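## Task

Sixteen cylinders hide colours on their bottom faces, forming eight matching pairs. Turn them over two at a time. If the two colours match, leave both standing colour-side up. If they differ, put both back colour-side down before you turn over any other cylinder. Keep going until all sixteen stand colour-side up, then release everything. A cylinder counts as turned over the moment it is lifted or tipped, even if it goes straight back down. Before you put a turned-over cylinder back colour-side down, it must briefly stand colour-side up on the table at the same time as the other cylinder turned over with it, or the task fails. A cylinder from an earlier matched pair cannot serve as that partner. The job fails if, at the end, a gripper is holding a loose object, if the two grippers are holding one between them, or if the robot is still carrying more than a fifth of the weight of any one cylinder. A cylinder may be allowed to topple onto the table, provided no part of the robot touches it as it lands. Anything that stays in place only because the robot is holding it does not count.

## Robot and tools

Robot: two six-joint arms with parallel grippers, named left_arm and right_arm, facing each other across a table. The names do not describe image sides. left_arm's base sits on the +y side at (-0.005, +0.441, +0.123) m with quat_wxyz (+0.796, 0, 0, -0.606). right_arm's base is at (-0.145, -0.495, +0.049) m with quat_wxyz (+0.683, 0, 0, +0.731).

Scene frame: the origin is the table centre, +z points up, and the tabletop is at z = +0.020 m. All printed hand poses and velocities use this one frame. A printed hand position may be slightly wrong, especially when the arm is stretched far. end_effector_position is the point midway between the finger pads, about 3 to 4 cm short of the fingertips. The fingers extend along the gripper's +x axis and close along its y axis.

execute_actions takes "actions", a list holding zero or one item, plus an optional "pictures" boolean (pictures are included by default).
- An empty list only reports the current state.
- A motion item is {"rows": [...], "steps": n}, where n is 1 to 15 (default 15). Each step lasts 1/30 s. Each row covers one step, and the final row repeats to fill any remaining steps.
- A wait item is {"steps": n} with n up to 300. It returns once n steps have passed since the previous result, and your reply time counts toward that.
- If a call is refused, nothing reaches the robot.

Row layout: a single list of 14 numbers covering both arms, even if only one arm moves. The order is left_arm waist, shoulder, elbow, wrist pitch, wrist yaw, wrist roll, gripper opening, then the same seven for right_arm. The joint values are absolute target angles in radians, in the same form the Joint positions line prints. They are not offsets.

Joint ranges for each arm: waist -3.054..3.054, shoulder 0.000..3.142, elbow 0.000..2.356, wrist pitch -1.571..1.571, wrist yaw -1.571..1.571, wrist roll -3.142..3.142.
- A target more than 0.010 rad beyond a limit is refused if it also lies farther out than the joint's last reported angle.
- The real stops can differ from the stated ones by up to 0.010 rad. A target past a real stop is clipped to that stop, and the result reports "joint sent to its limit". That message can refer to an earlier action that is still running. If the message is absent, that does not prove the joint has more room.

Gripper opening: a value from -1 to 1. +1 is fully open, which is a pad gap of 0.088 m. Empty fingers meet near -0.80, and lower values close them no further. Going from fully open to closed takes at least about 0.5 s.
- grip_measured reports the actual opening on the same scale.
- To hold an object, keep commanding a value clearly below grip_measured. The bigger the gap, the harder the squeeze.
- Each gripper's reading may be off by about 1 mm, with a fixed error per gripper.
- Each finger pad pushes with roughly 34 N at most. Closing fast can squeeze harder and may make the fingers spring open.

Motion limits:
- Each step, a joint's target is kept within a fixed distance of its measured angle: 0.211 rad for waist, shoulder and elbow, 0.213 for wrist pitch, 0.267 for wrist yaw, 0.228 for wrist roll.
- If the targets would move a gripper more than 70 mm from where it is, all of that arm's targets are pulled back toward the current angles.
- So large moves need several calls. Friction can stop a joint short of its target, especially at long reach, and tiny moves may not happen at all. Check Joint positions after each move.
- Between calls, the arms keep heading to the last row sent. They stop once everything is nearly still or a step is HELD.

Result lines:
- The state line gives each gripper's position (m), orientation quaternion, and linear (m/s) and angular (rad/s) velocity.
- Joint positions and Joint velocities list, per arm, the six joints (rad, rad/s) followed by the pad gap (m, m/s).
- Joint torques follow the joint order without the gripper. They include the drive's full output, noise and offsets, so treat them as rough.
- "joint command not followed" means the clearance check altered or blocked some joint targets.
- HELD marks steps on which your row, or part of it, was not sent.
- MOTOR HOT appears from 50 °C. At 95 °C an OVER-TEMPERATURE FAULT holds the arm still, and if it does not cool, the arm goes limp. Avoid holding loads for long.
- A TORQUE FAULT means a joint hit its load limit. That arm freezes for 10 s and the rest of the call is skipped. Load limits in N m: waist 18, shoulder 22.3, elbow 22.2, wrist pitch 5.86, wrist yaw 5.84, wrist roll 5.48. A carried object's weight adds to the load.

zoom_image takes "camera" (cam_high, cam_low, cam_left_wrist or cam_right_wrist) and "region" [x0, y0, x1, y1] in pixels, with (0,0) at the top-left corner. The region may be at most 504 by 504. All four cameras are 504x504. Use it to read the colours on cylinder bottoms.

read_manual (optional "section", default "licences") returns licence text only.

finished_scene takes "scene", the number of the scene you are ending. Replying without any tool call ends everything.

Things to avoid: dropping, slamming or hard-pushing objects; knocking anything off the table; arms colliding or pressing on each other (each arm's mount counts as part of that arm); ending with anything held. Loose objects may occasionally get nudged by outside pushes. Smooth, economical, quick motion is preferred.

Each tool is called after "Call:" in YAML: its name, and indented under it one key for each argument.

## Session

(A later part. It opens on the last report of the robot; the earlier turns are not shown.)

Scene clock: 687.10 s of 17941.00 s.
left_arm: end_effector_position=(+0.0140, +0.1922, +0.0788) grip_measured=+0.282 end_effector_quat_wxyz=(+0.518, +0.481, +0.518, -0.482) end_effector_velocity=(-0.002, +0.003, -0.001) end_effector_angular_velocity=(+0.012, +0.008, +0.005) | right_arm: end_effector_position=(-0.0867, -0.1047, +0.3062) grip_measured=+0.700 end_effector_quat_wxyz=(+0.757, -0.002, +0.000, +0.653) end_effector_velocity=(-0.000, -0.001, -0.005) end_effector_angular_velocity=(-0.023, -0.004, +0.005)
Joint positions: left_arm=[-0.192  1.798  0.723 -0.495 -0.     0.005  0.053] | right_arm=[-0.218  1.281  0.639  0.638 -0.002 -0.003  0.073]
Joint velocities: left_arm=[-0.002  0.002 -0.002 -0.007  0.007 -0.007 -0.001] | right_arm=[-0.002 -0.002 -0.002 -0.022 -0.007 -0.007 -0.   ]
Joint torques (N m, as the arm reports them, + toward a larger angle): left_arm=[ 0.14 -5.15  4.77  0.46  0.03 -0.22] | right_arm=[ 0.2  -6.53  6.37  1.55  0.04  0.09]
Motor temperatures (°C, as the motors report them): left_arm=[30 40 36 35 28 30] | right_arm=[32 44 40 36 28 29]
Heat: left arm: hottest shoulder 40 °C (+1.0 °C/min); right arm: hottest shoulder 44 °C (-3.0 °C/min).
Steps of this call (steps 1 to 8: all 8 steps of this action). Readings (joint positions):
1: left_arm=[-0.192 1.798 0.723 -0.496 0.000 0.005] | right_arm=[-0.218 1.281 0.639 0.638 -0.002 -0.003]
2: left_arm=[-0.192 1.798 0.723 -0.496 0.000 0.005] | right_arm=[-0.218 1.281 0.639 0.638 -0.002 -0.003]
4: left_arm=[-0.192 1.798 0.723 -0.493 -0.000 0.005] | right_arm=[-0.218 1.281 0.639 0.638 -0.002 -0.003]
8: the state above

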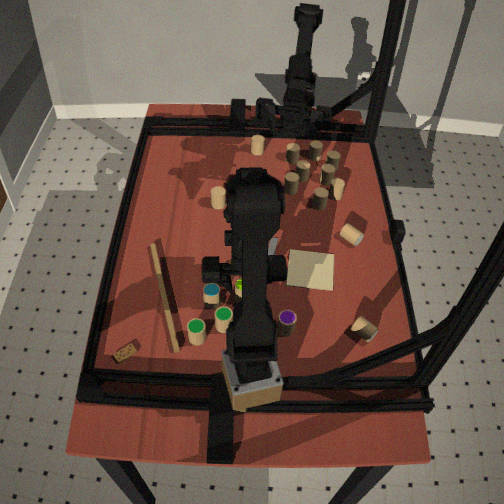

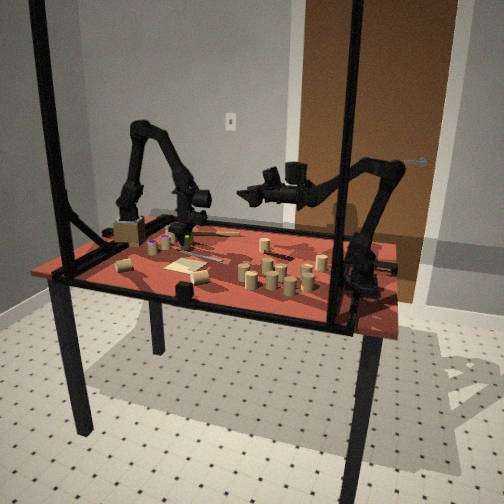

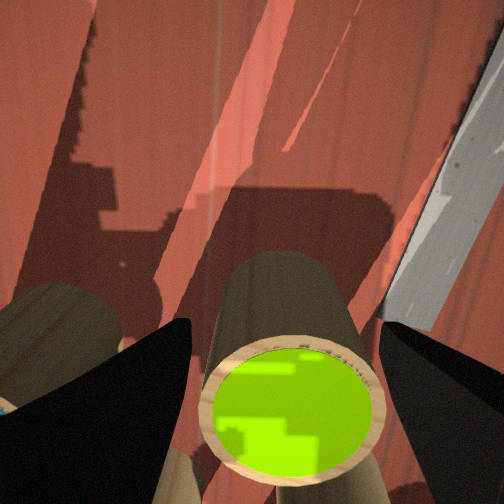

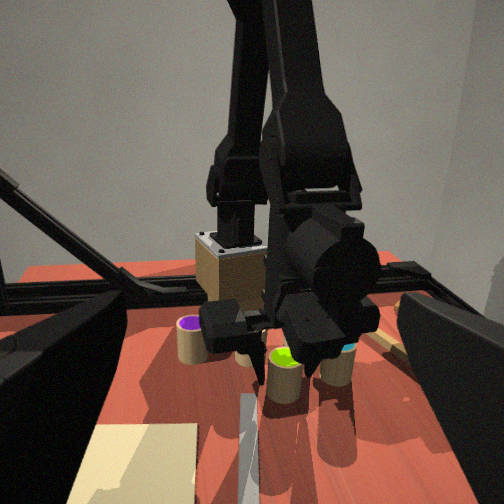

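Call:
execute_actions:
  actions:
    - {"rows":[[-0.19,1.8,0.725,-0.495,0,0,-0.4,-0.216,1.27,0.63,0.64,0,0,0.7]],"steps":8}
  pictures: false

Call:
execute_actions:
  actions:
    - {"rows":[[-0.19,1.72,0.78,-0.63,0,0,-0.4,-0.216,1.27,0.63,0.64,0,0,0.7],[-0.19,1.72,0.78,-0.63,0,0,-0.4,-0.216,1.27,0.63,0.64,0,0,0.7],[-0.19,1.65,0.83,-0.75,0,0,-0.4,-0.216,1.27,0.63,0.64,0,0,0.7],[-0.19,1.65,0.83,-0.75,0,0,-0.4,-0.216,1.27,0.63,0.64,0,0,0.7],[-0.19,1.55,0.9,-0.85,0,0,-0.4,-0.216,1.27,0.63,0.64,0,0,0.7],[-0.19,1.55,0.9,-0.85,0,0,-0.4,-0.216,1.27,0.63,0.64,0,0,0.7],[-0.19,1.55,0.9,-0.85,0,0,-0.4,-0.216,1.27,0.63,0.64,0,0,0.7],[-0.19,1.55,0.9,-0.85,0,0,-0.4,-0.216,1.27,0.63,0.64,0,0,0.7],[-0.43,1.2,0.55,0.96,0,1.571,-0.4,-0.216,1.27,0.63,0.64,0,0,0.7]],"steps":15}
  pictures: false

Call:
execute_actions:
  actions:
    - {"rows":[[-0.43,1.2,0.55,0.96,0,1.571,-0.4,-0.216,1.27,0.63,0.64,0,0,0.7],[-0.43,1.2,0.55,0.96,0,1.571,-0.4,-0.216,1.27,0.63,0.64,0,0,0.7],[-0.43,1.2,0.55,0.96,0,1.571,-0.4,-0.216,1.27,0.63,0.64,0,0,0.7],[-0.43,1.2,0.55,0.96,0,1.571,-0.4,-0.216,1.27,0.63,0.64,0,0,0.7],[-0.43,1.2,0.55,0.96,0,1.571,-0.4,-0.216,1.27,0.63,0.64,0,0,0.7],[-0.43,1.2,0.55,0.96,0,1.571,-0.4,-0.216,1.27,0.63,0.64,0,0,0.7],[-0.43,1.3,0.34,0.96,0,1.571,-0.4,-0.216,1.27,0.63,0.64,0,0,0.7]],"steps":15}
  pictures: false

Call:
execute_actions:
  actions:
    - {"rows":[[-0.43,1.42,0.41,1.0,0,1.571,-0.4,-0.216,1.39,0.75,0.633,0,0,0.7]],"steps":10}
  pictures: false

Call:
execute_actions:
  actions:
    - {"rows":[[-0.43,1.51,0.48,1.03,0,1.571,-0.4,-0.216,1.39,0.75,0.633,0,0,0.7],[-0.43,1.51,0.48,1.03,0,1.571,-0.4,-0.216,1.39,0.75,0.633,0,0,0.7],[-0.43,1.57,0.54,1.03,0,1.571,-0.4,-0.216,1.39,0.75,0.633,0,0,0.7],[-0.43,1.57,0.54,1.03,0,1.571,-0.4,-0.216,1.39,0.75,0.633,0,0,0.7],[-0.43,1.63,0.605,1.025,0,1.571,-0.4,-0.216,1.39,0.75,0.633,0,0,0.7],[-0.43,1.63,0.605,1.025,0,1.571,-0.4,-0.216,1.39,0.75,0.633,0,0,0.7],[-0.43,1.695,0.674,1.021,0,1.571,-0.4,-0.216,1.39,0.75,0.633,0,0,0.7],[-0.43,1.695,0.674,1.021,0,1.571,-0.4,-0.216,1.39,0.75,0.633,0,0,0.7],[-0.43,1.76,0.748,1.015,0,1.571,-0.4,-0.216,1.39,0.75,0.633,0,0,0.7]],"steps":14}
  pictures: false

Call:
execute_actions:
  actions:
    - {"rows":[[-0.43,1.76,0.748,1.015,0,1.571,-0.4,-0.216,1.39,0.75,0.633,0,0,-0.4]],"steps":10}
  pictures: false

Call:
execute_actions:
  actions:
    - {"rows":[[-0.43,1.76,0.748,1.015,0,1.571,0.7,-0.216,1.39,0.75,0.633,0,0,-0.4],[-0.43,1.76,0.748,1.015,0,1.571,0.7,-0.216,1.39,0.75,0.633,0,0,-0.4],[-0.43,1.76,0.748,1.015,0,1.571,0.7,-0.216,1.39,0.75,0.633,0,0,-0.4],[-0.43,1.76,0.748,1.015,0,1.571,0.7,-0.216,1.39,0.75,0.633,0,0,-0.4],[-0.43,1.76,0.748,1.015,0,1.571,0.7,-0.216,1.39,0.75,0.633,0,0,-0.4],[-0.43,1.76,0.748,1.015,0,1.571,0.7,-0.216,1.39,0.75,0.633,0,0,-0.4],[-0.43,1.6,0.57,1.03,0,1.571,0.7,-0.216,1.39,0.75,0.633,0,0,-0.4],[-0.43,1.6,0.57,1.03,0,1.571,0.7,-0.216,1.39,0.75,0.633,0,0,-0.4],[-0.43,1.51,0.48,1.03,0,1.571,0.7,-0.216,1.27,0.63,0.64,0,0,-0.4],[-0.43,1.42,0.41,1.0,0,1.571,0.7,-0.216,1.27,0.63,0.64,0,0,-0.4]],"steps":13}
  pictures: false

Call:
execute_actions:
  actions:
    - {"rows":[[0.12,1.3,0.7,-0.87,0,0,0.4,-0.75,1.15,0.9,-1.27,0,0,-0.4]],"steps":15}
  pictures: false

Call:
execute_actions:
  actions:
    - {"rows":[[0.12,1.3,0.7,-0.87,0,0,0.4,-0.75,1.3,1.1,-1.27,0,0,-0.4],[0.12,1.3,0.7,-0.87,0,0,0.4,-0.75,1.3,1.1,-1.27,0,0,-0.4],[0.12,1.3,0.7,-0.87,0,0,0.4,-0.75,1.3,1.1,-1.27,0,0,-0.4],[0.12,1.3,0.7,-0.87,0,0,0.4,-0.75,1.3,1.1,-1.27,0,0,-0.4],[0.12,1.587,0.885,-0.869,0,0,0.4,-0.75,1.3,1.1,-1.27,0,0,-0.4],[0.12,1.587,0.885,-0.869,0,0,0.4,-0.75,1.8,1.47,-1.24,0,0,-0.4]],"steps":15}
  pictures: false

Call:
execute_actions:
  actions:
    - {"rows":[[0.12,1.587,0.885,-0.869,0,0,0.4,-0.75,1.8,1.47,-1.24,0,0,-0.4],[0.12,1.587,0.885,-0.869,0,0,0.4,-0.75,1.8,1.47,-1.24,0,0,-0.4],[0.12,1.62,0.857,-0.81,0,0,0.4,-0.75,1.82,1.44,-1.19,0,0,-0.4],[0.12,1.652,0.828,-0.75,0,0,0.4,-0.75,1.84,1.41,-1.14,0,0,-0.4],[0.12,1.685,0.8,-0.69,0,0,0.4,-0.75,1.855,1.375,-1.09,0,0,-0.4],[0.12,1.718,0.778,-0.634,0,0,0.4,-0.75,1.87,1.34,-1.04,0,0,-0.4],[0.12,1.745,0.76,-0.588,0,0,0.4,-0.75,1.882,1.312,-1.0,0,0,-0.4],[0.12,1.767,0.746,-0.55,0,0,0.4,-0.75,1.892,1.288,-0.967,0,0,-0.4],[0.12,1.784,0.735,-0.522,0,0,0.4,-0.75,1.9,1.27,-0.94,0,0,-0.4],[0.12,1.803,0.723,-0.49,0,0,0.4,-0.75,1.908,1.252,-0.915,0,0,-0.4],[0.12,1.803,0.723,-0.49,0,0,0.4,-0.75,1.915,1.24,-0.897,0,0,-0.4]],"steps":15}
  pictures: false

Call:
execute_actions:
  actions:
    - {"rows":[[0.12,1.803,0.723,-0.49,0,0,0.4,-0.75,1.915,1.24,-0.897,0,0,-0.4],[0.12,1.803,0.723,-0.49,0,0,0.4,-0.75,1.915,1.24,-0.897,0,0,-0.4],[0.12,1.803,0.723,-0.49,0,0,0.4,-0.75,1.915,1.24,-0.897,0,0,-0.4],[0.12,1.803,0.723,-0.49,0,0,0.4,-0.75,1.91,1.248,-0.91,0,0,0.4]],"steps":11}

Scene clock: 708.27 s of 17941.00 s.
left_arm: end_effector_position=(+0.0140, +0.1922, +0.0788) grip_measured=+0.018 end_effector_quat_wxyz=(+0.518, +0.481, +0.518, -0.481) end_effector_velocity=(+0.005, +0.003, -0.001) end_effector_angular_velocity=(+0.015, -0.036, +0.005) | right_arm: end_effector_position=(-0.0867, -0.1048, +0.3062) grip_measured=+0.700 end_effector_quat_wxyz=(+0.757, -0.002, +0.000, +0.653) end_effector_velocity=(-0.000, -0.001, -0.004) end_effector_angular_velocity=(-0.011, +0.009, +0.005)
Joint positions: left_arm=[-0.192  1.798  0.723 -0.495 -0.001  0.005  0.04 ] | right_arm=[-0.218  1.28   0.639  0.638 -0.002 -0.003  0.073]
Joint velocities: left_arm=[-0.002  0.002 -0.002 -0.007 -0.037 -0.007  0.   ] | right_arm=[-0.002 -0.002 -0.007 -0.007 -0.007  0.007 -0.   ]
Joint torques (N m, as the arm reports them, + toward a larger angle): left_arm=[ 0.15 -5.11  4.71  0.44  0.06 -0.22] | right_arm=[ 0.18 -6.43  6.44  1.57  0.04  0.11]
Motor temperatures (°C, as the motors report them): left_arm=[30 41 36 34 28 30] | right_arm=[32 43 39 39 28 29]
Heat: left arm: hottest shoulder 41 °C (+2.0 °C/min); right arm: hottest shoulder 43 °C (-4.0 °C/min).
Steps of this call (steps 1 to 15: the robot went on to your last target; steps 16 to 90: nothing new was sent; then 17.90 s passed at rest; steps 91 to 98: all 8 steps of this action). Readings (joint positions):
91: left_arm=[-0.192 1.798 0.723 -0.495 -0.000 0.005] | right_arm=[-0.218 1.280 0.639 0.638 -0.002 -0.003]
92: left_arm=[-0.192 1.798 0.723 -0.495 -0.000 0.005] | right_arm=[-0.218 1.280 0.639 0.638 -0.002 -0.003]
94: left_arm=[-0.192 1.798 0.723 -0.495 -0.001 0.005] | right_arm=[-0.218 1.280 0.639 0.638 -0.002 -0.003]
98: the state above

Scene clock: 708.77 s of 17941.00 s.
left_arm: end_effector_position=(-0.0490, +0.1676, +0.1856) grip_measured=+0.019 end_effector_quat_wxyz=(+0.461, +0.495, +0.156, -0.720) end_effector_velocity=(-0.054, -0.255, +0.179) end_effector_angular_velocity=(-2.100, -0.754, -1.816) | right_arm: end_effector_position=(-0.0867, -0.1048, +0.3062) grip_measured=+0.700 end_effector_quat_wxyz=(+0.757, -0.002, +0.000, +0.653) end_effector_velocity=(-0.000, -0.001, -0.003) end_effector_angular_velocity=(-0.018, -0.005, +0.005)
Joint positions: left_arm=[-0.424  1.239  0.574 -0.364  0.006  0.475  0.04 ] | right_arm=[-0.218  1.28   0.639  0.638 -0.002 -0.003  0.073]
Joint velocities: left_arm=[-0.056 -0.403 -0.427  1.971 -0.007  2.059 -0.   ] | right_arm=[-0.002 -0.007 -0.002 -0.022 -0.007 -0.007 -0.   ]
Joint torques (N m, as the arm reports them, + toward a larger angle): left_arm=[ 0.04 -4.16  7.82  2.08 -0.14  0.16] | right_arm=[ 0.16 -6.42  6.44  1.56  0.06  0.1 ]
Motor temperatures (°C, as the motors report them): left_arm=[30 41 36 34 28 30] | right_arm=[32 43 39 39 28 29]
Heat: left arm: hottest shoulder 41 °C (+2.0 °C/min); right arm: hottest shoulder 43 °C (-4.1 °C/min).
Steps of this call (steps 1 to 15: all 15 steps of this action). Readings (joint positions):
1: left_arm=[-0.192 1.790 0.733 -0.523 -0.001 0.005] | right_arm=[-0.218 1.280 0.639 0.638 -0.002 -0.003]
2: left_arm=[-0.192 1.777 0.743 -0.569 -0.001 0.005] | right_arm=[-0.218 1.280 0.639 0.638 -0.002 -0.003]
4: left_arm=[-0.192 1.724 0.777 -0.668 -0.001 0.005] | right_arm=[-0.218 1.280 0.639 0.638 -0.002 -0.003]
8: left_arm=[-0.192 1.583 0.876 -0.803 -0.001 0.005] | right_arm=[-0.218 1.280 0.639 0.638 -0.002 -0.003]
15: the state above

Scene clock: 709.27 s of 17941.00 s.
left_arm: end_effector_position=(-0.0602, +0.1030, +0.2337) grip_measured=+0.019 end_effector_quat_wxyz=(+0.377, +0.531, -0.418, -0.634) end_effector_velocity=(-0.028, -0.179, +0.467) end_effector_angular_velocity=(-2.381, -0.697, -0.402) | right_arm: end_effector_position=(-0.0867, -0.1048, +0.3062) grip_measured=+0.700 end_effector_quat_wxyz=(+0.757, -0.002, +0.000, +0.653) end_effector_velocity=(+0.000, -0.001, -0.002) end_effector_angular_velocity=(-0.010, -0.021, -0.005)
Joint positions: left_arm=[-0.428  1.31   0.33   0.614  0.006  1.48   0.04 ] | right_arm=[-0.218  1.28   0.639  0.638 -0.002 -0.003  0.073]
Joint velocities: left_arm=[-0.002 -0.022  0.051  2.161 -0.007  1.136 -0.001] | right_arm=[ 0.002 -0.002 -0.002 -0.007  0.007 -0.022 -0.   ]
Joint torques (N m, as the arm reports them, + toward a larger angle): left_arm=[-0.23 -4.53  7.6   2.13 -0.14  0.11] | right_arm=[ 0.16 -6.5   6.38  1.57  0.04  0.1 ]
Motor temperatures (°C, as the motors report them): left_arm=[30 41 36 34 28 30] | right_arm=[32 43 39 39 28 29]
Heat: left arm: hottest shoulder 41 °C (+2.0 °C/min); right arm: hottest shoulder 43 °C (-4.0 °C/min).
Steps of this call (steps 1 to 15: all 15 steps of this action). Readings (joint positions):
1: left_arm=[-0.425 1.230 0.564 -0.298 0.006 0.545] | right_arm=[-0.218 1.280 0.639 0.638 -0.002 -0.003]
2: left_arm=[-0.425 1.224 0.560 -0.231 0.006 0.615] | right_arm=[-0.218 1.280 0.639 0.638 -0.002 -0.003]
4: left_arm=[-0.426 1.216 0.557 -0.098 0.006 0.755] | right_arm=[-0.218 1.280 0.639 0.638 -0.002 -0.003]
8: left_arm=[-0.427 1.227 0.492 0.201 0.006 1.027] | right_arm=[-0.218 1.280 0.639 0.638 -0.002 -0.003]
15: the state above

Scene clock: 709.60 s of 17941.00 s.
left_arm: end_effector_position=(-0.0657, +0.0676, +0.3073) grip_measured=+0.019 end_effector_quat_wxyz=(+0.453, +0.462, -0.532, -0.546) end_effector_velocity=(-0.002, -0.005, -0.002) end_effector_angular_velocity=(-0.033, -0.002, -0.000) | right_arm: end_effector_position=(-0.0829, -0.0800, +0.3116) grip_measured=+0.700 end_effector_quat_wxyz=(+0.757, -0.003, +0.002, +0.653) end_effector_velocity=(+0.000, +0.003, +0.006) end_effector_angular_velocity=(+0.016, -0.010, +0.005)
Joint positions: left_arm=[-0.428  1.412  0.404  0.985  0.005  1.565  0.04 ] | right_arm=[-0.218  1.378  0.737  0.635 -0.002 -0.003  0.073]
Joint velocities: left_arm=[-0.007  0.061 -0.002  0.095 -0.007  0.007 -0.   ] | right_arm=[-0.002  0.007  0.017  0.007 -0.007 -0.007 -0.   ]
Joint torques (N m, as the arm reports them, + toward a larger angle): left_arm=[-0.21 -3.74  7.11  2.31 -0.14  0.1 ] | right_arm=[ 0.14 -4.85  8.61  1.34  0.06  0.12]
Motor temperatures (°C, as the motors report them): left_arm=[30 41 36 34 28 30] | right_arm=[32 43 39 39 28 29]
Heat: left arm: hottest shoulder 41 °C (+2.0 °C/min); right arm: hottest shoulder 43 °C (-4.0 °C/min).
Steps of this call (steps 1 to 10: all 10 steps of this action). Readings (joint positions):
1: left_arm=[-0.428 1.325 0.344 0.683 0.006 1.509] | right_arm=[-0.218 1.295 0.653 0.637 -0.002 -0.003]
2: left_arm=[-0.428 1.352 0.365 0.752 0.006 1.528] | right_arm=[-0.218 1.319 0.679 0.636 -0.002 -0.003]
4: left_arm=[-0.428 1.393 0.394 0.874 0.005 1.549] | right_arm=[-0.218 1.360 0.720 0.636 -0.002 -0.003]
8: left_arm=[-0.428 1.407 0.404 0.975 0.005 1.562] | right_arm=[-0.218 1.377 0.735 0.635 -0.002 -0.003]
10: the state above

Scene clock: 710.07 s of 17941.00 s.
left_arm: end_effector_position=(-0.0794, -0.0180, +0.3089) grip_measured=+0.018 end_effector_quat_wxyz=(+0.458, +0.457, -0.537, -0.541) end_effector_velocity=(-0.006, -0.025, -0.009) end_effector_angular_velocity=(+0.011, +0.021, -0.010) | right_arm: end_effector_position=(-0.0829, -0.0796, +0.3122) grip_measured=+0.700 end_effector_quat_wxyz=(+0.757, -0.003, +0.001, +0.653) end_effector_velocity=(+0.004, -0.001, -0.002) end_effector_angular_velocity=(-0.008, -0.006, -0.015)
Joint positions: left_arm=[-0.428  1.748  0.73   1.015  0.005  1.566  0.04 ] | right_arm=[-0.218  1.379  0.739  0.635 -0.002 -0.003  0.073]
Joint velocities: left_arm=[-0.002  0.11   0.095  0.007  0.007 -0.022 -0.   ] | right_arm=[-0.007 -0.002 -0.002 -0.007  0.007 -0.007 -0.   ]
Joint torques (N m, as the arm reports them, + toward a larger angle): left_arm=[-0.19 -6.19  7.47  2.13 -0.12  0.1 ] | right_arm=[ 0.08 -4.82  8.6   1.33  0.05  0.11]
Motor temperatures (°C, as the motors report them): left_arm=[30 41 36 35 28 30] | right_arm=[32 43 39 39 28 29]
Heat: left arm: hottest shoulder 41 °C (+2.0 °C/min); right arm: hottest shoulder 43 °C (-4.0 °C/min).
Steps of this call (steps 1 to 14: all 14 steps of this action). Readings (joint positions):
1: left_arm=[-0.428 1.428 0.413 0.996 0.005 1.565] | right_arm=[-0.218 1.378 0.737 0.635 -0.002 -0.003]
2: left_arm=[-0.428 1.452 0.431 1.009 0.005 1.565] | right_arm=[-0.218 1.379 0.738 0.635 -0.002 -0.003]
4: left_arm=[-0.428 1.513 0.484 1.018 0.005 1.565] | right_arm=[-0.218 1.379 0.739 0.635 -0.002 -0.003]
8: left_arm=[-0.428 1.635 0.608 1.020 0.005 1.566] | right_arm=[-0.218 1.379 0.739 0.635 -0.002 -0.003]
14: the state above

Scene clock: 710.40 s of 17941.00 s.
left_arm: end_effector_position=(-0.0789, -0.0198, +0.3094) grip_measured=+0.018 end_effector_quat_wxyz=(+0.459, +0.458, -0.536, -0.540) end_effector_velocity=(+0.002, -0.000, -0.004) end_effector_angular_velocity=(+0.016, +0.020, +0.020) | right_arm: end_effector_position=(-0.0837, -0.0795, +0.3121) grip_measured=+0.007 end_effector_quat_wxyz=(+0.757, -0.003, +0.002, +0.654) end_effector_velocity=(-0.000, -0.000, -0.003) end_effector_angular_velocity=(-0.020, -0.019, +0.005)
Joint positions: left_arm=[-0.427  1.753  0.737  1.014  0.001  1.566  0.04 ] | right_arm=[-0.216  1.379  0.739  0.634 -0.003 -0.002  0.039]
Joint velocities: left_arm=[-0.002  0.002 -0.002 -0.007 -0.022 -0.022 -0.   ] | right_arm=[-0.002 -0.002  0.002 -0.022 -0.007 -0.022 -0.   ]
Joint torques (N m, as the arm reports them, + toward a larger angle): left_arm=[-0.24 -5.8   7.68  2.06  0.01  0.08] | right_arm=[ 0.01 -4.79  8.51  1.34  0.04  0.08]
Motor temperatures (°C, as the motors report them): left_arm=[30 41 36 35 28 30] | right_arm=[32 42 39 39 28 29]
Heat: left arm: hottest shoulder 41 °C (+2.0 °C/min); right arm: hottest shoulder 42 °C (-5.0 °C/min).
Steps of this call (steps 1 to 10: all 10 steps of this action). Readings (joint positions):
1: left_arm=[-0.428 1.751 0.733 1.015 0.005 1.566] | right_arm=[-0.218 1.379 0.739 0.634 -0.002 -0.003]
2: left_arm=[-0.428 1.752 0.734 1.014 0.005 1.566] | right_arm=[-0.218 1.379 0.739 0.634 -0.002 -0.003]
4: left_arm=[-0.428 1.753 0.736 1.014 0.005 1.566] | right_arm=[-0.218 1.379 0.739 0.634 -0.002 -0.003]
8: left_arm=[-0.427 1.753 0.737 1.014 0.001 1.566] | right_arm=[-0.216 1.379 0.739 0.634 -0.003 -0.002]
10: the state above

Scene clock: 710.83 s of 17941.00 s.
left_arm: end_effector_position=(-0.0670, +0.0561, +0.3115) grip_measured=+0.696 end_effector_quat_wxyz=(+0.458, +0.459, -0.536, -0.541) end_effector_velocity=(+0.019, +0.131, +0.046) end_effector_angular_velocity=(-0.141, +0.030, +0.000) | right_arm: end_effector_position=(-0.0871, -0.1019, +0.3050) grip_measured=+0.006 end_effector_quat_wxyz=(+0.757, -0.004, +0.003, +0.654) end_effector_velocity=(-0.008, -0.050, -0.002) end_effector_angular_velocity=(+0.030, -0.012, +0.005)
Joint positions: left_arm=[-0.428  1.46   0.445  1.01   0.001  1.566  0.073] | right_arm=[-0.216  1.293  0.648  0.635 -0.003 -0.002  0.039]
Joint velocities: left_arm=[-0.007 -0.628 -0.447 -0.037 -0.007 -0.007 -0.007] | right_arm=[-0.002 -0.208 -0.183  0.007 -0.007 -0.007 -0.   ]
Joint torques (N m, as the arm reports them, + toward a larger angle): left_arm=[-0.22 -3.81  6.16  1.7  -0.02  0.09] | right_arm=[-0.01 -6.22  6.84  1.69  0.06  0.08]
Motor temperatures (°C, as the motors report them): left_arm=[30 41 36 35 28 30] | right_arm=[32 42 39 39 28 29]
Heat: left arm: hottest shoulder 41 °C (+2.0 °C/min); right arm: hottest shoulder 42 °C (-5.1 °C/min).
Steps of this call (steps 1 to 13: all 13 steps of this action). Readings (joint positions):
1: left_arm=[-0.427 1.753 0.737 1.014 0.001 1.566] | right_arm=[-0.216 1.379 0.739 0.634 -0.003 -0.002]
2: left_arm=[-0.427 1.753 0.737 1.014 0.001 1.566] | right_arm=[-0.216 1.379 0.739 0.634 -0.003 -0.002]
4: left_arm=[-0.427 1.753 0.738 1.014 0.001 1.566] | right_arm=[-0.216 1.379 0.739 0.633 -0.003 -0.002]
8: left_arm=[-0.427 1.695 0.670 1.018 0.001 1.566] | right_arm=[-0.216 1.381 0.739 0.633 -0.003 -0.002]
13: the state above

Scene clock: 711.33 s of 17941.00 s.
left_arm: end_effector_position=(+0.1398, +0.0844, +0.3019) grip_measured=+0.401 end_effector_quat_wxyz=(+0.722, +0.390, -0.026, -0.571) end_effector_velocity=(-0.057, +0.170, -0.397) end_effector_angular_velocity=(+1.116, +2.537, +0.899) | right_arm: end_effector_position=(+0.0822, -0.2140, +0.2960) grip_measured=+0.002 end_effector_quat_wxyz=(+0.881, -0.097, +0.198, +0.419) end_effector_velocity=(-0.124, -0.145, -0.399) end_effector_angular_velocity=(-1.575, +1.280, +0.057)
Joint positions: left_arm=[ 0.117  1.303  0.696  0.185 -0.003  0.705  0.059] | right_arm=[-0.746  1.152  0.897 -0.19   0.005 -0.002  0.039]
Joint velocities: left_arm=[ 0.027 -0.007 -0.002 -2.    -0.007 -2.117 -0.   ] | right_arm=[-0.012  0.002  0.002 -2.029 -0.066 -0.022 -0.   ]
Joint torques (N m, as the arm reports them, + toward a larger angle): left_arm=[-0.06 -4.78  8.01  1.99  0.13 -0.26] | right_arm=[-0.01 -4.93  8.03  1.6  -0.12  0.09]
Motor temperatures (°C, as the motors report them): left_arm=[30 41 36 35 28 30] | right_arm=[32 42 39 39 28 29]
Heat: left arm: hottest shoulder 41 °C (+2.0 °C/min); right arm: hottest shoulder 42 °C (-5.0 °C/min).
Steps of this call (steps 1 to 15: all 15 steps of this action). Readings (joint positions):
1: left_arm=[-0.416 1.438 0.456 0.972 0.010 1.541] | right_arm=[-0.229 1.279 0.661 0.597 -0.012 -0.002]
2: left_arm=[-0.384 1.421 0.483 0.920 0.012 1.501] | right_arm=[-0.260 1.269 0.684 0.550 -0.013 -0.002]
4: left_arm=[-0.306 1.390 0.554 0.844 0.011 1.415] | right_arm=[-0.337 1.243 0.745 0.474 -0.008 -0.002]
8: left_arm=[-0.099 1.320 0.669 0.640 0.009 1.184] | right_arm=[-0.540 1.178 0.862 0.270 -0.006 -0.002]
15: the state above

Scene clock: 711.83 s of 17941.00 s.
left_arm: end_effector_position=(+0.0948, +0.1958, +0.1584) grip_measured=+0.400 end_effector_quat_wxyz=(+0.607, +0.384, +0.561, -0.412) end_effector_velocity=(-0.096, +0.246, -0.019) end_effector_angular_velocity=(+1.133, +0.448, +0.114) | right_arm: end_effector_position=(+0.0711, -0.2274, +0.1744) grip_measured=+0.006 end_effector_quat_wxyz=(+0.667, -0.292, +0.607, +0.319) end_effector_velocity=(-0.185, -0.233, -0.302) end_effector_angular_velocity=(-1.709, +1.371, -0.010)
Joint positions: left_arm=[ 0.118  1.584  0.871 -0.783 -0.002  0.014  0.059] | right_arm=[-0.747  1.771  1.453 -1.159  0.003 -0.002  0.039]
Joint velocities: left_arm=[ 0.002  0.002  0.007 -1.223 -0.022 -0.11  -0.   ] | right_arm=[-0.002  0.755 -0.11  -1.326  0.007  0.007  0.002]
Joint torques (N m, as the arm reports them, + toward a larger angle): left_arm=[ 0.19 -4.75  7.66  0.98  0.11 -0.23] | right_arm=[ -0.32 -10.99   8.63   0.77  -0.1    0.08]
Motor temperatures (°C, as the motors report them): left_arm=[30 41 37 35 28 30] | right_arm=[32 42 39 39 28 29]
Heat: left arm: hottest shoulder 41 °C (+2.0 °C/min); right arm: hottest shoulder 42 °C (-5.1 °C/min).
Steps of this call (steps 1 to 15: all 15 steps of this action). Readings (joint positions):
1: left_arm=[0.117 1.303 0.696 0.120 -0.003 0.635] | right_arm=[-0.746 1.174 0.924 -0.276 0.003 -0.002]
2: left_arm=[0.117 1.303 0.696 0.054 -0.003 0.564] | right_arm=[-0.746 1.210 0.970 -0.336 0.003 -0.002]
4: left_arm=[0.117 1.303 0.696 -0.080 -0.003 0.424] | right_arm=[-0.746 1.271 1.049 -0.450 0.003 -0.002]
8: left_arm=[0.117 1.504 0.851 -0.329 -0.003 0.151] | right_arm=[-0.747 1.427 1.234 -0.724 0.003 -0.002]
15: the state above

Scene clock: 712.33 s of 17941.00 s.
left_arm: end_effector_position=(+0.0886, +0.2110, +0.0791) grip_measured=+0.400 end_effector_quat_wxyz=(+0.585, +0.398, +0.587, -0.394) end_effector_velocity=(+0.014, -0.033, -0.003) end_effector_angular_velocity=(-0.153, -0.070, +0.005) | right_arm: end_effector_position=(+0.0666, -0.2339, +0.0820) grip_measured=+0.003 end_effector_quat_wxyz=(+0.636, -0.307, +0.640, +0.303) end_effector_velocity=(+0.023, +0.029, +0.009) end_effector_angular_velocity=(+0.166, -0.125, +0.005)
Joint positions: left_arm=[ 0.118  1.798  0.725 -0.503 -0.002  0.005  0.059] | right_arm=[-0.749  1.908  1.254 -0.925  0.002 -0.002  0.039]
Joint velocities: left_arm=[-0.002  0.007 -0.007  0.183 -0.007 -0.007  0.   ] | right_arm=[-0.002 -0.042 -0.017  0.183 -0.007 -0.007 -0.   ]
Joint torques (N m, as the arm reports them, + toward a larger angle): left_arm=[ 0.18 -4.96  4.43  0.61  0.1  -0.23] | right_arm=[-0.09 -7.58  4.56  1.21 -0.09  0.07]
Motor temperatures (°C, as the motors report them): left_arm=[30 41 37 35 28 30] | right_arm=[32 42 39 39 28 29]
Heat: left arm: hottest shoulder 41 °C (+2.0 °C/min); right arm: hottest shoulder 42 °C (-5.0 °C/min).
Steps of this call (steps 1 to 15: all 15 steps of this action). Readings (joint positions):
1: left_arm=[0.118 1.584 0.871 -0.813 -0.002 0.011] | right_arm=[-0.747 1.791 1.449 -1.189 0.003 -0.002]
2: left_arm=[0.118 1.584 0.871 -0.829 -0.002 0.009] | right_arm=[-0.747 1.803 1.448 -1.203 0.003 -0.002]
4: left_arm=[0.118 1.597 0.865 -0.809 -0.002 0.007] | right_arm=[-0.747 1.810 1.442 -1.192 0.003 -0.002]
8: left_arm=[0.118 1.698 0.799 -0.641 -0.002 0.006] | right_arm=[-0.747 1.835 1.368 -1.044 0.003 -0.002]
15: the state above

Scene clock: 712.70 s of 17941.00 s.
left_arm: end_effector_position=(+0.0894, +0.2090, +0.0790) grip_measured=+0.400 end_effector_quat_wxyz=(+0.588, +0.396, +0.584, -0.396) end_effector_velocity=(-0.000, +0.002, +0.000) end_effector_angular_velocity=(+0.010, -0.004, +0.005) | right_arm: end_effector_position=(+0.0683, -0.2317, +0.0818) grip_measured=+0.376 end_effector_quat_wxyz=(+0.640, -0.304, +0.636, +0.305) end_effector_velocity=(-0.004, -0.004, +0.000) end_effector_angular_velocity=(-0.013, +0.019, +0.005)
Joint positions: left_arm=[ 0.118  1.799  0.725 -0.492 -0.002  0.005  0.059] | right_arm=[-0.749  1.907  1.252 -0.909  0.001 -0.002  0.057]
Joint velocities: left_arm=[-0.002 -0.002 -0.002 -0.007 -0.007 -0.007 -0.   ] | right_arm=[-0.002 -0.002 -0.002 -0.022 -0.007 -0.007  0.004]
Joint torques (N m, as the arm reports them, + toward a larger angle): left_arm=[ 0.21 -4.84  4.23  0.58  0.1  -0.23] | right_arm=[-0.08 -8.26  5.45  0.09 -0.1   0.07]
Motor temperatures (°C, as the motors report them): left_arm=[30 41 37 35 28 30] | right_arm=[32 42 39 39 28 29]
Heat: left arm: hottest shoulder 41 °C (+2.0 °C/min); right arm: hottest shoulder 42 °C (-5.1 °C/min).
Steps of this call (steps 1 to 11: all 11 steps of this action). Readings (joint positions):
1: left_arm=[0.118 1.798 0.725 -0.497 -0.002 0.005] | right_arm=[-0.749 1.907 1.254 -0.918 0.002 -0.002]
2: left_arm=[0.118 1.799 0.725 -0.495 -0.002 0.005] | right_arm=[-0.749 1.907 1.253 -0.916 0.002 -0.002]
4: left_arm=[0.118 1.799 0.725 -0.494 -0.002 0.005] | right_arm=[-0.749 1.906 1.254 -0.916 0.001 -0.002]
8: left_arm=[0.118 1.799 0.725 -0.492 -0.002 0.005] | right_arm=[-0.749 1.906 1.253 -0.907 0.001 -0.002]
11: the state above

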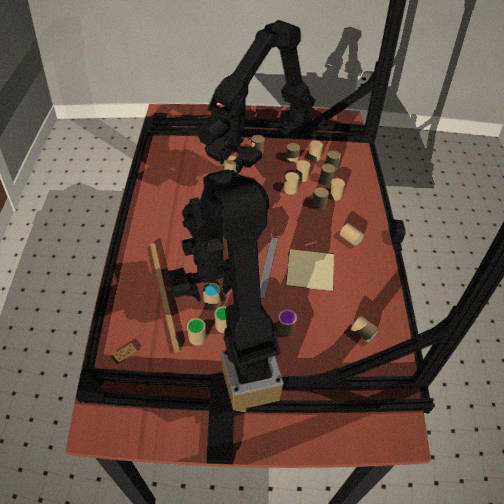

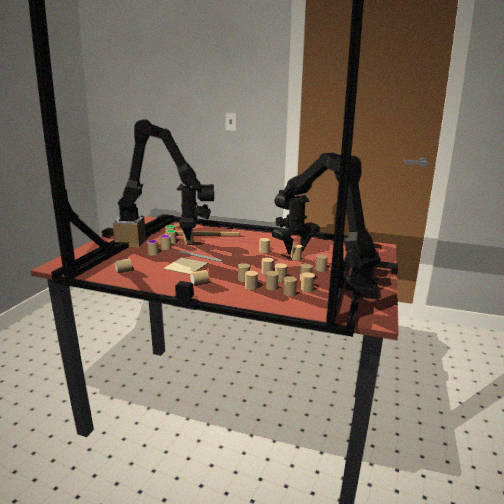

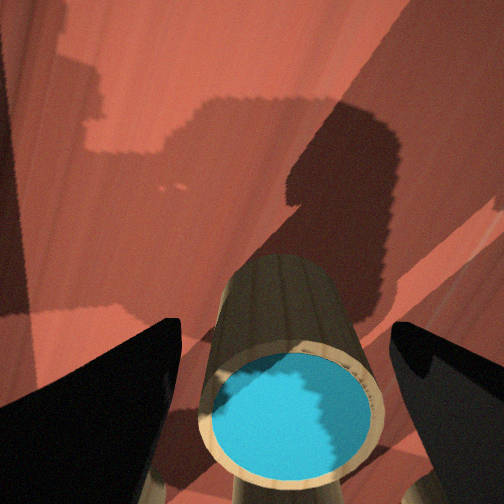

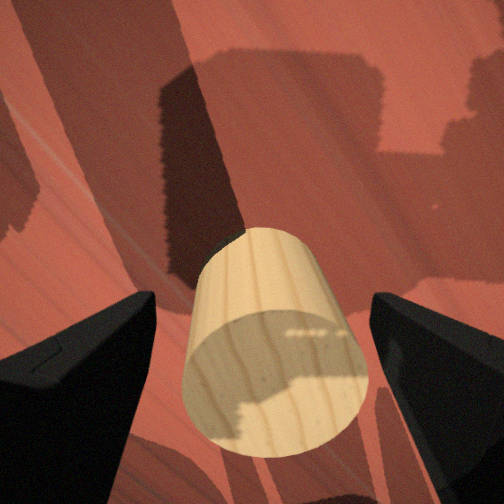

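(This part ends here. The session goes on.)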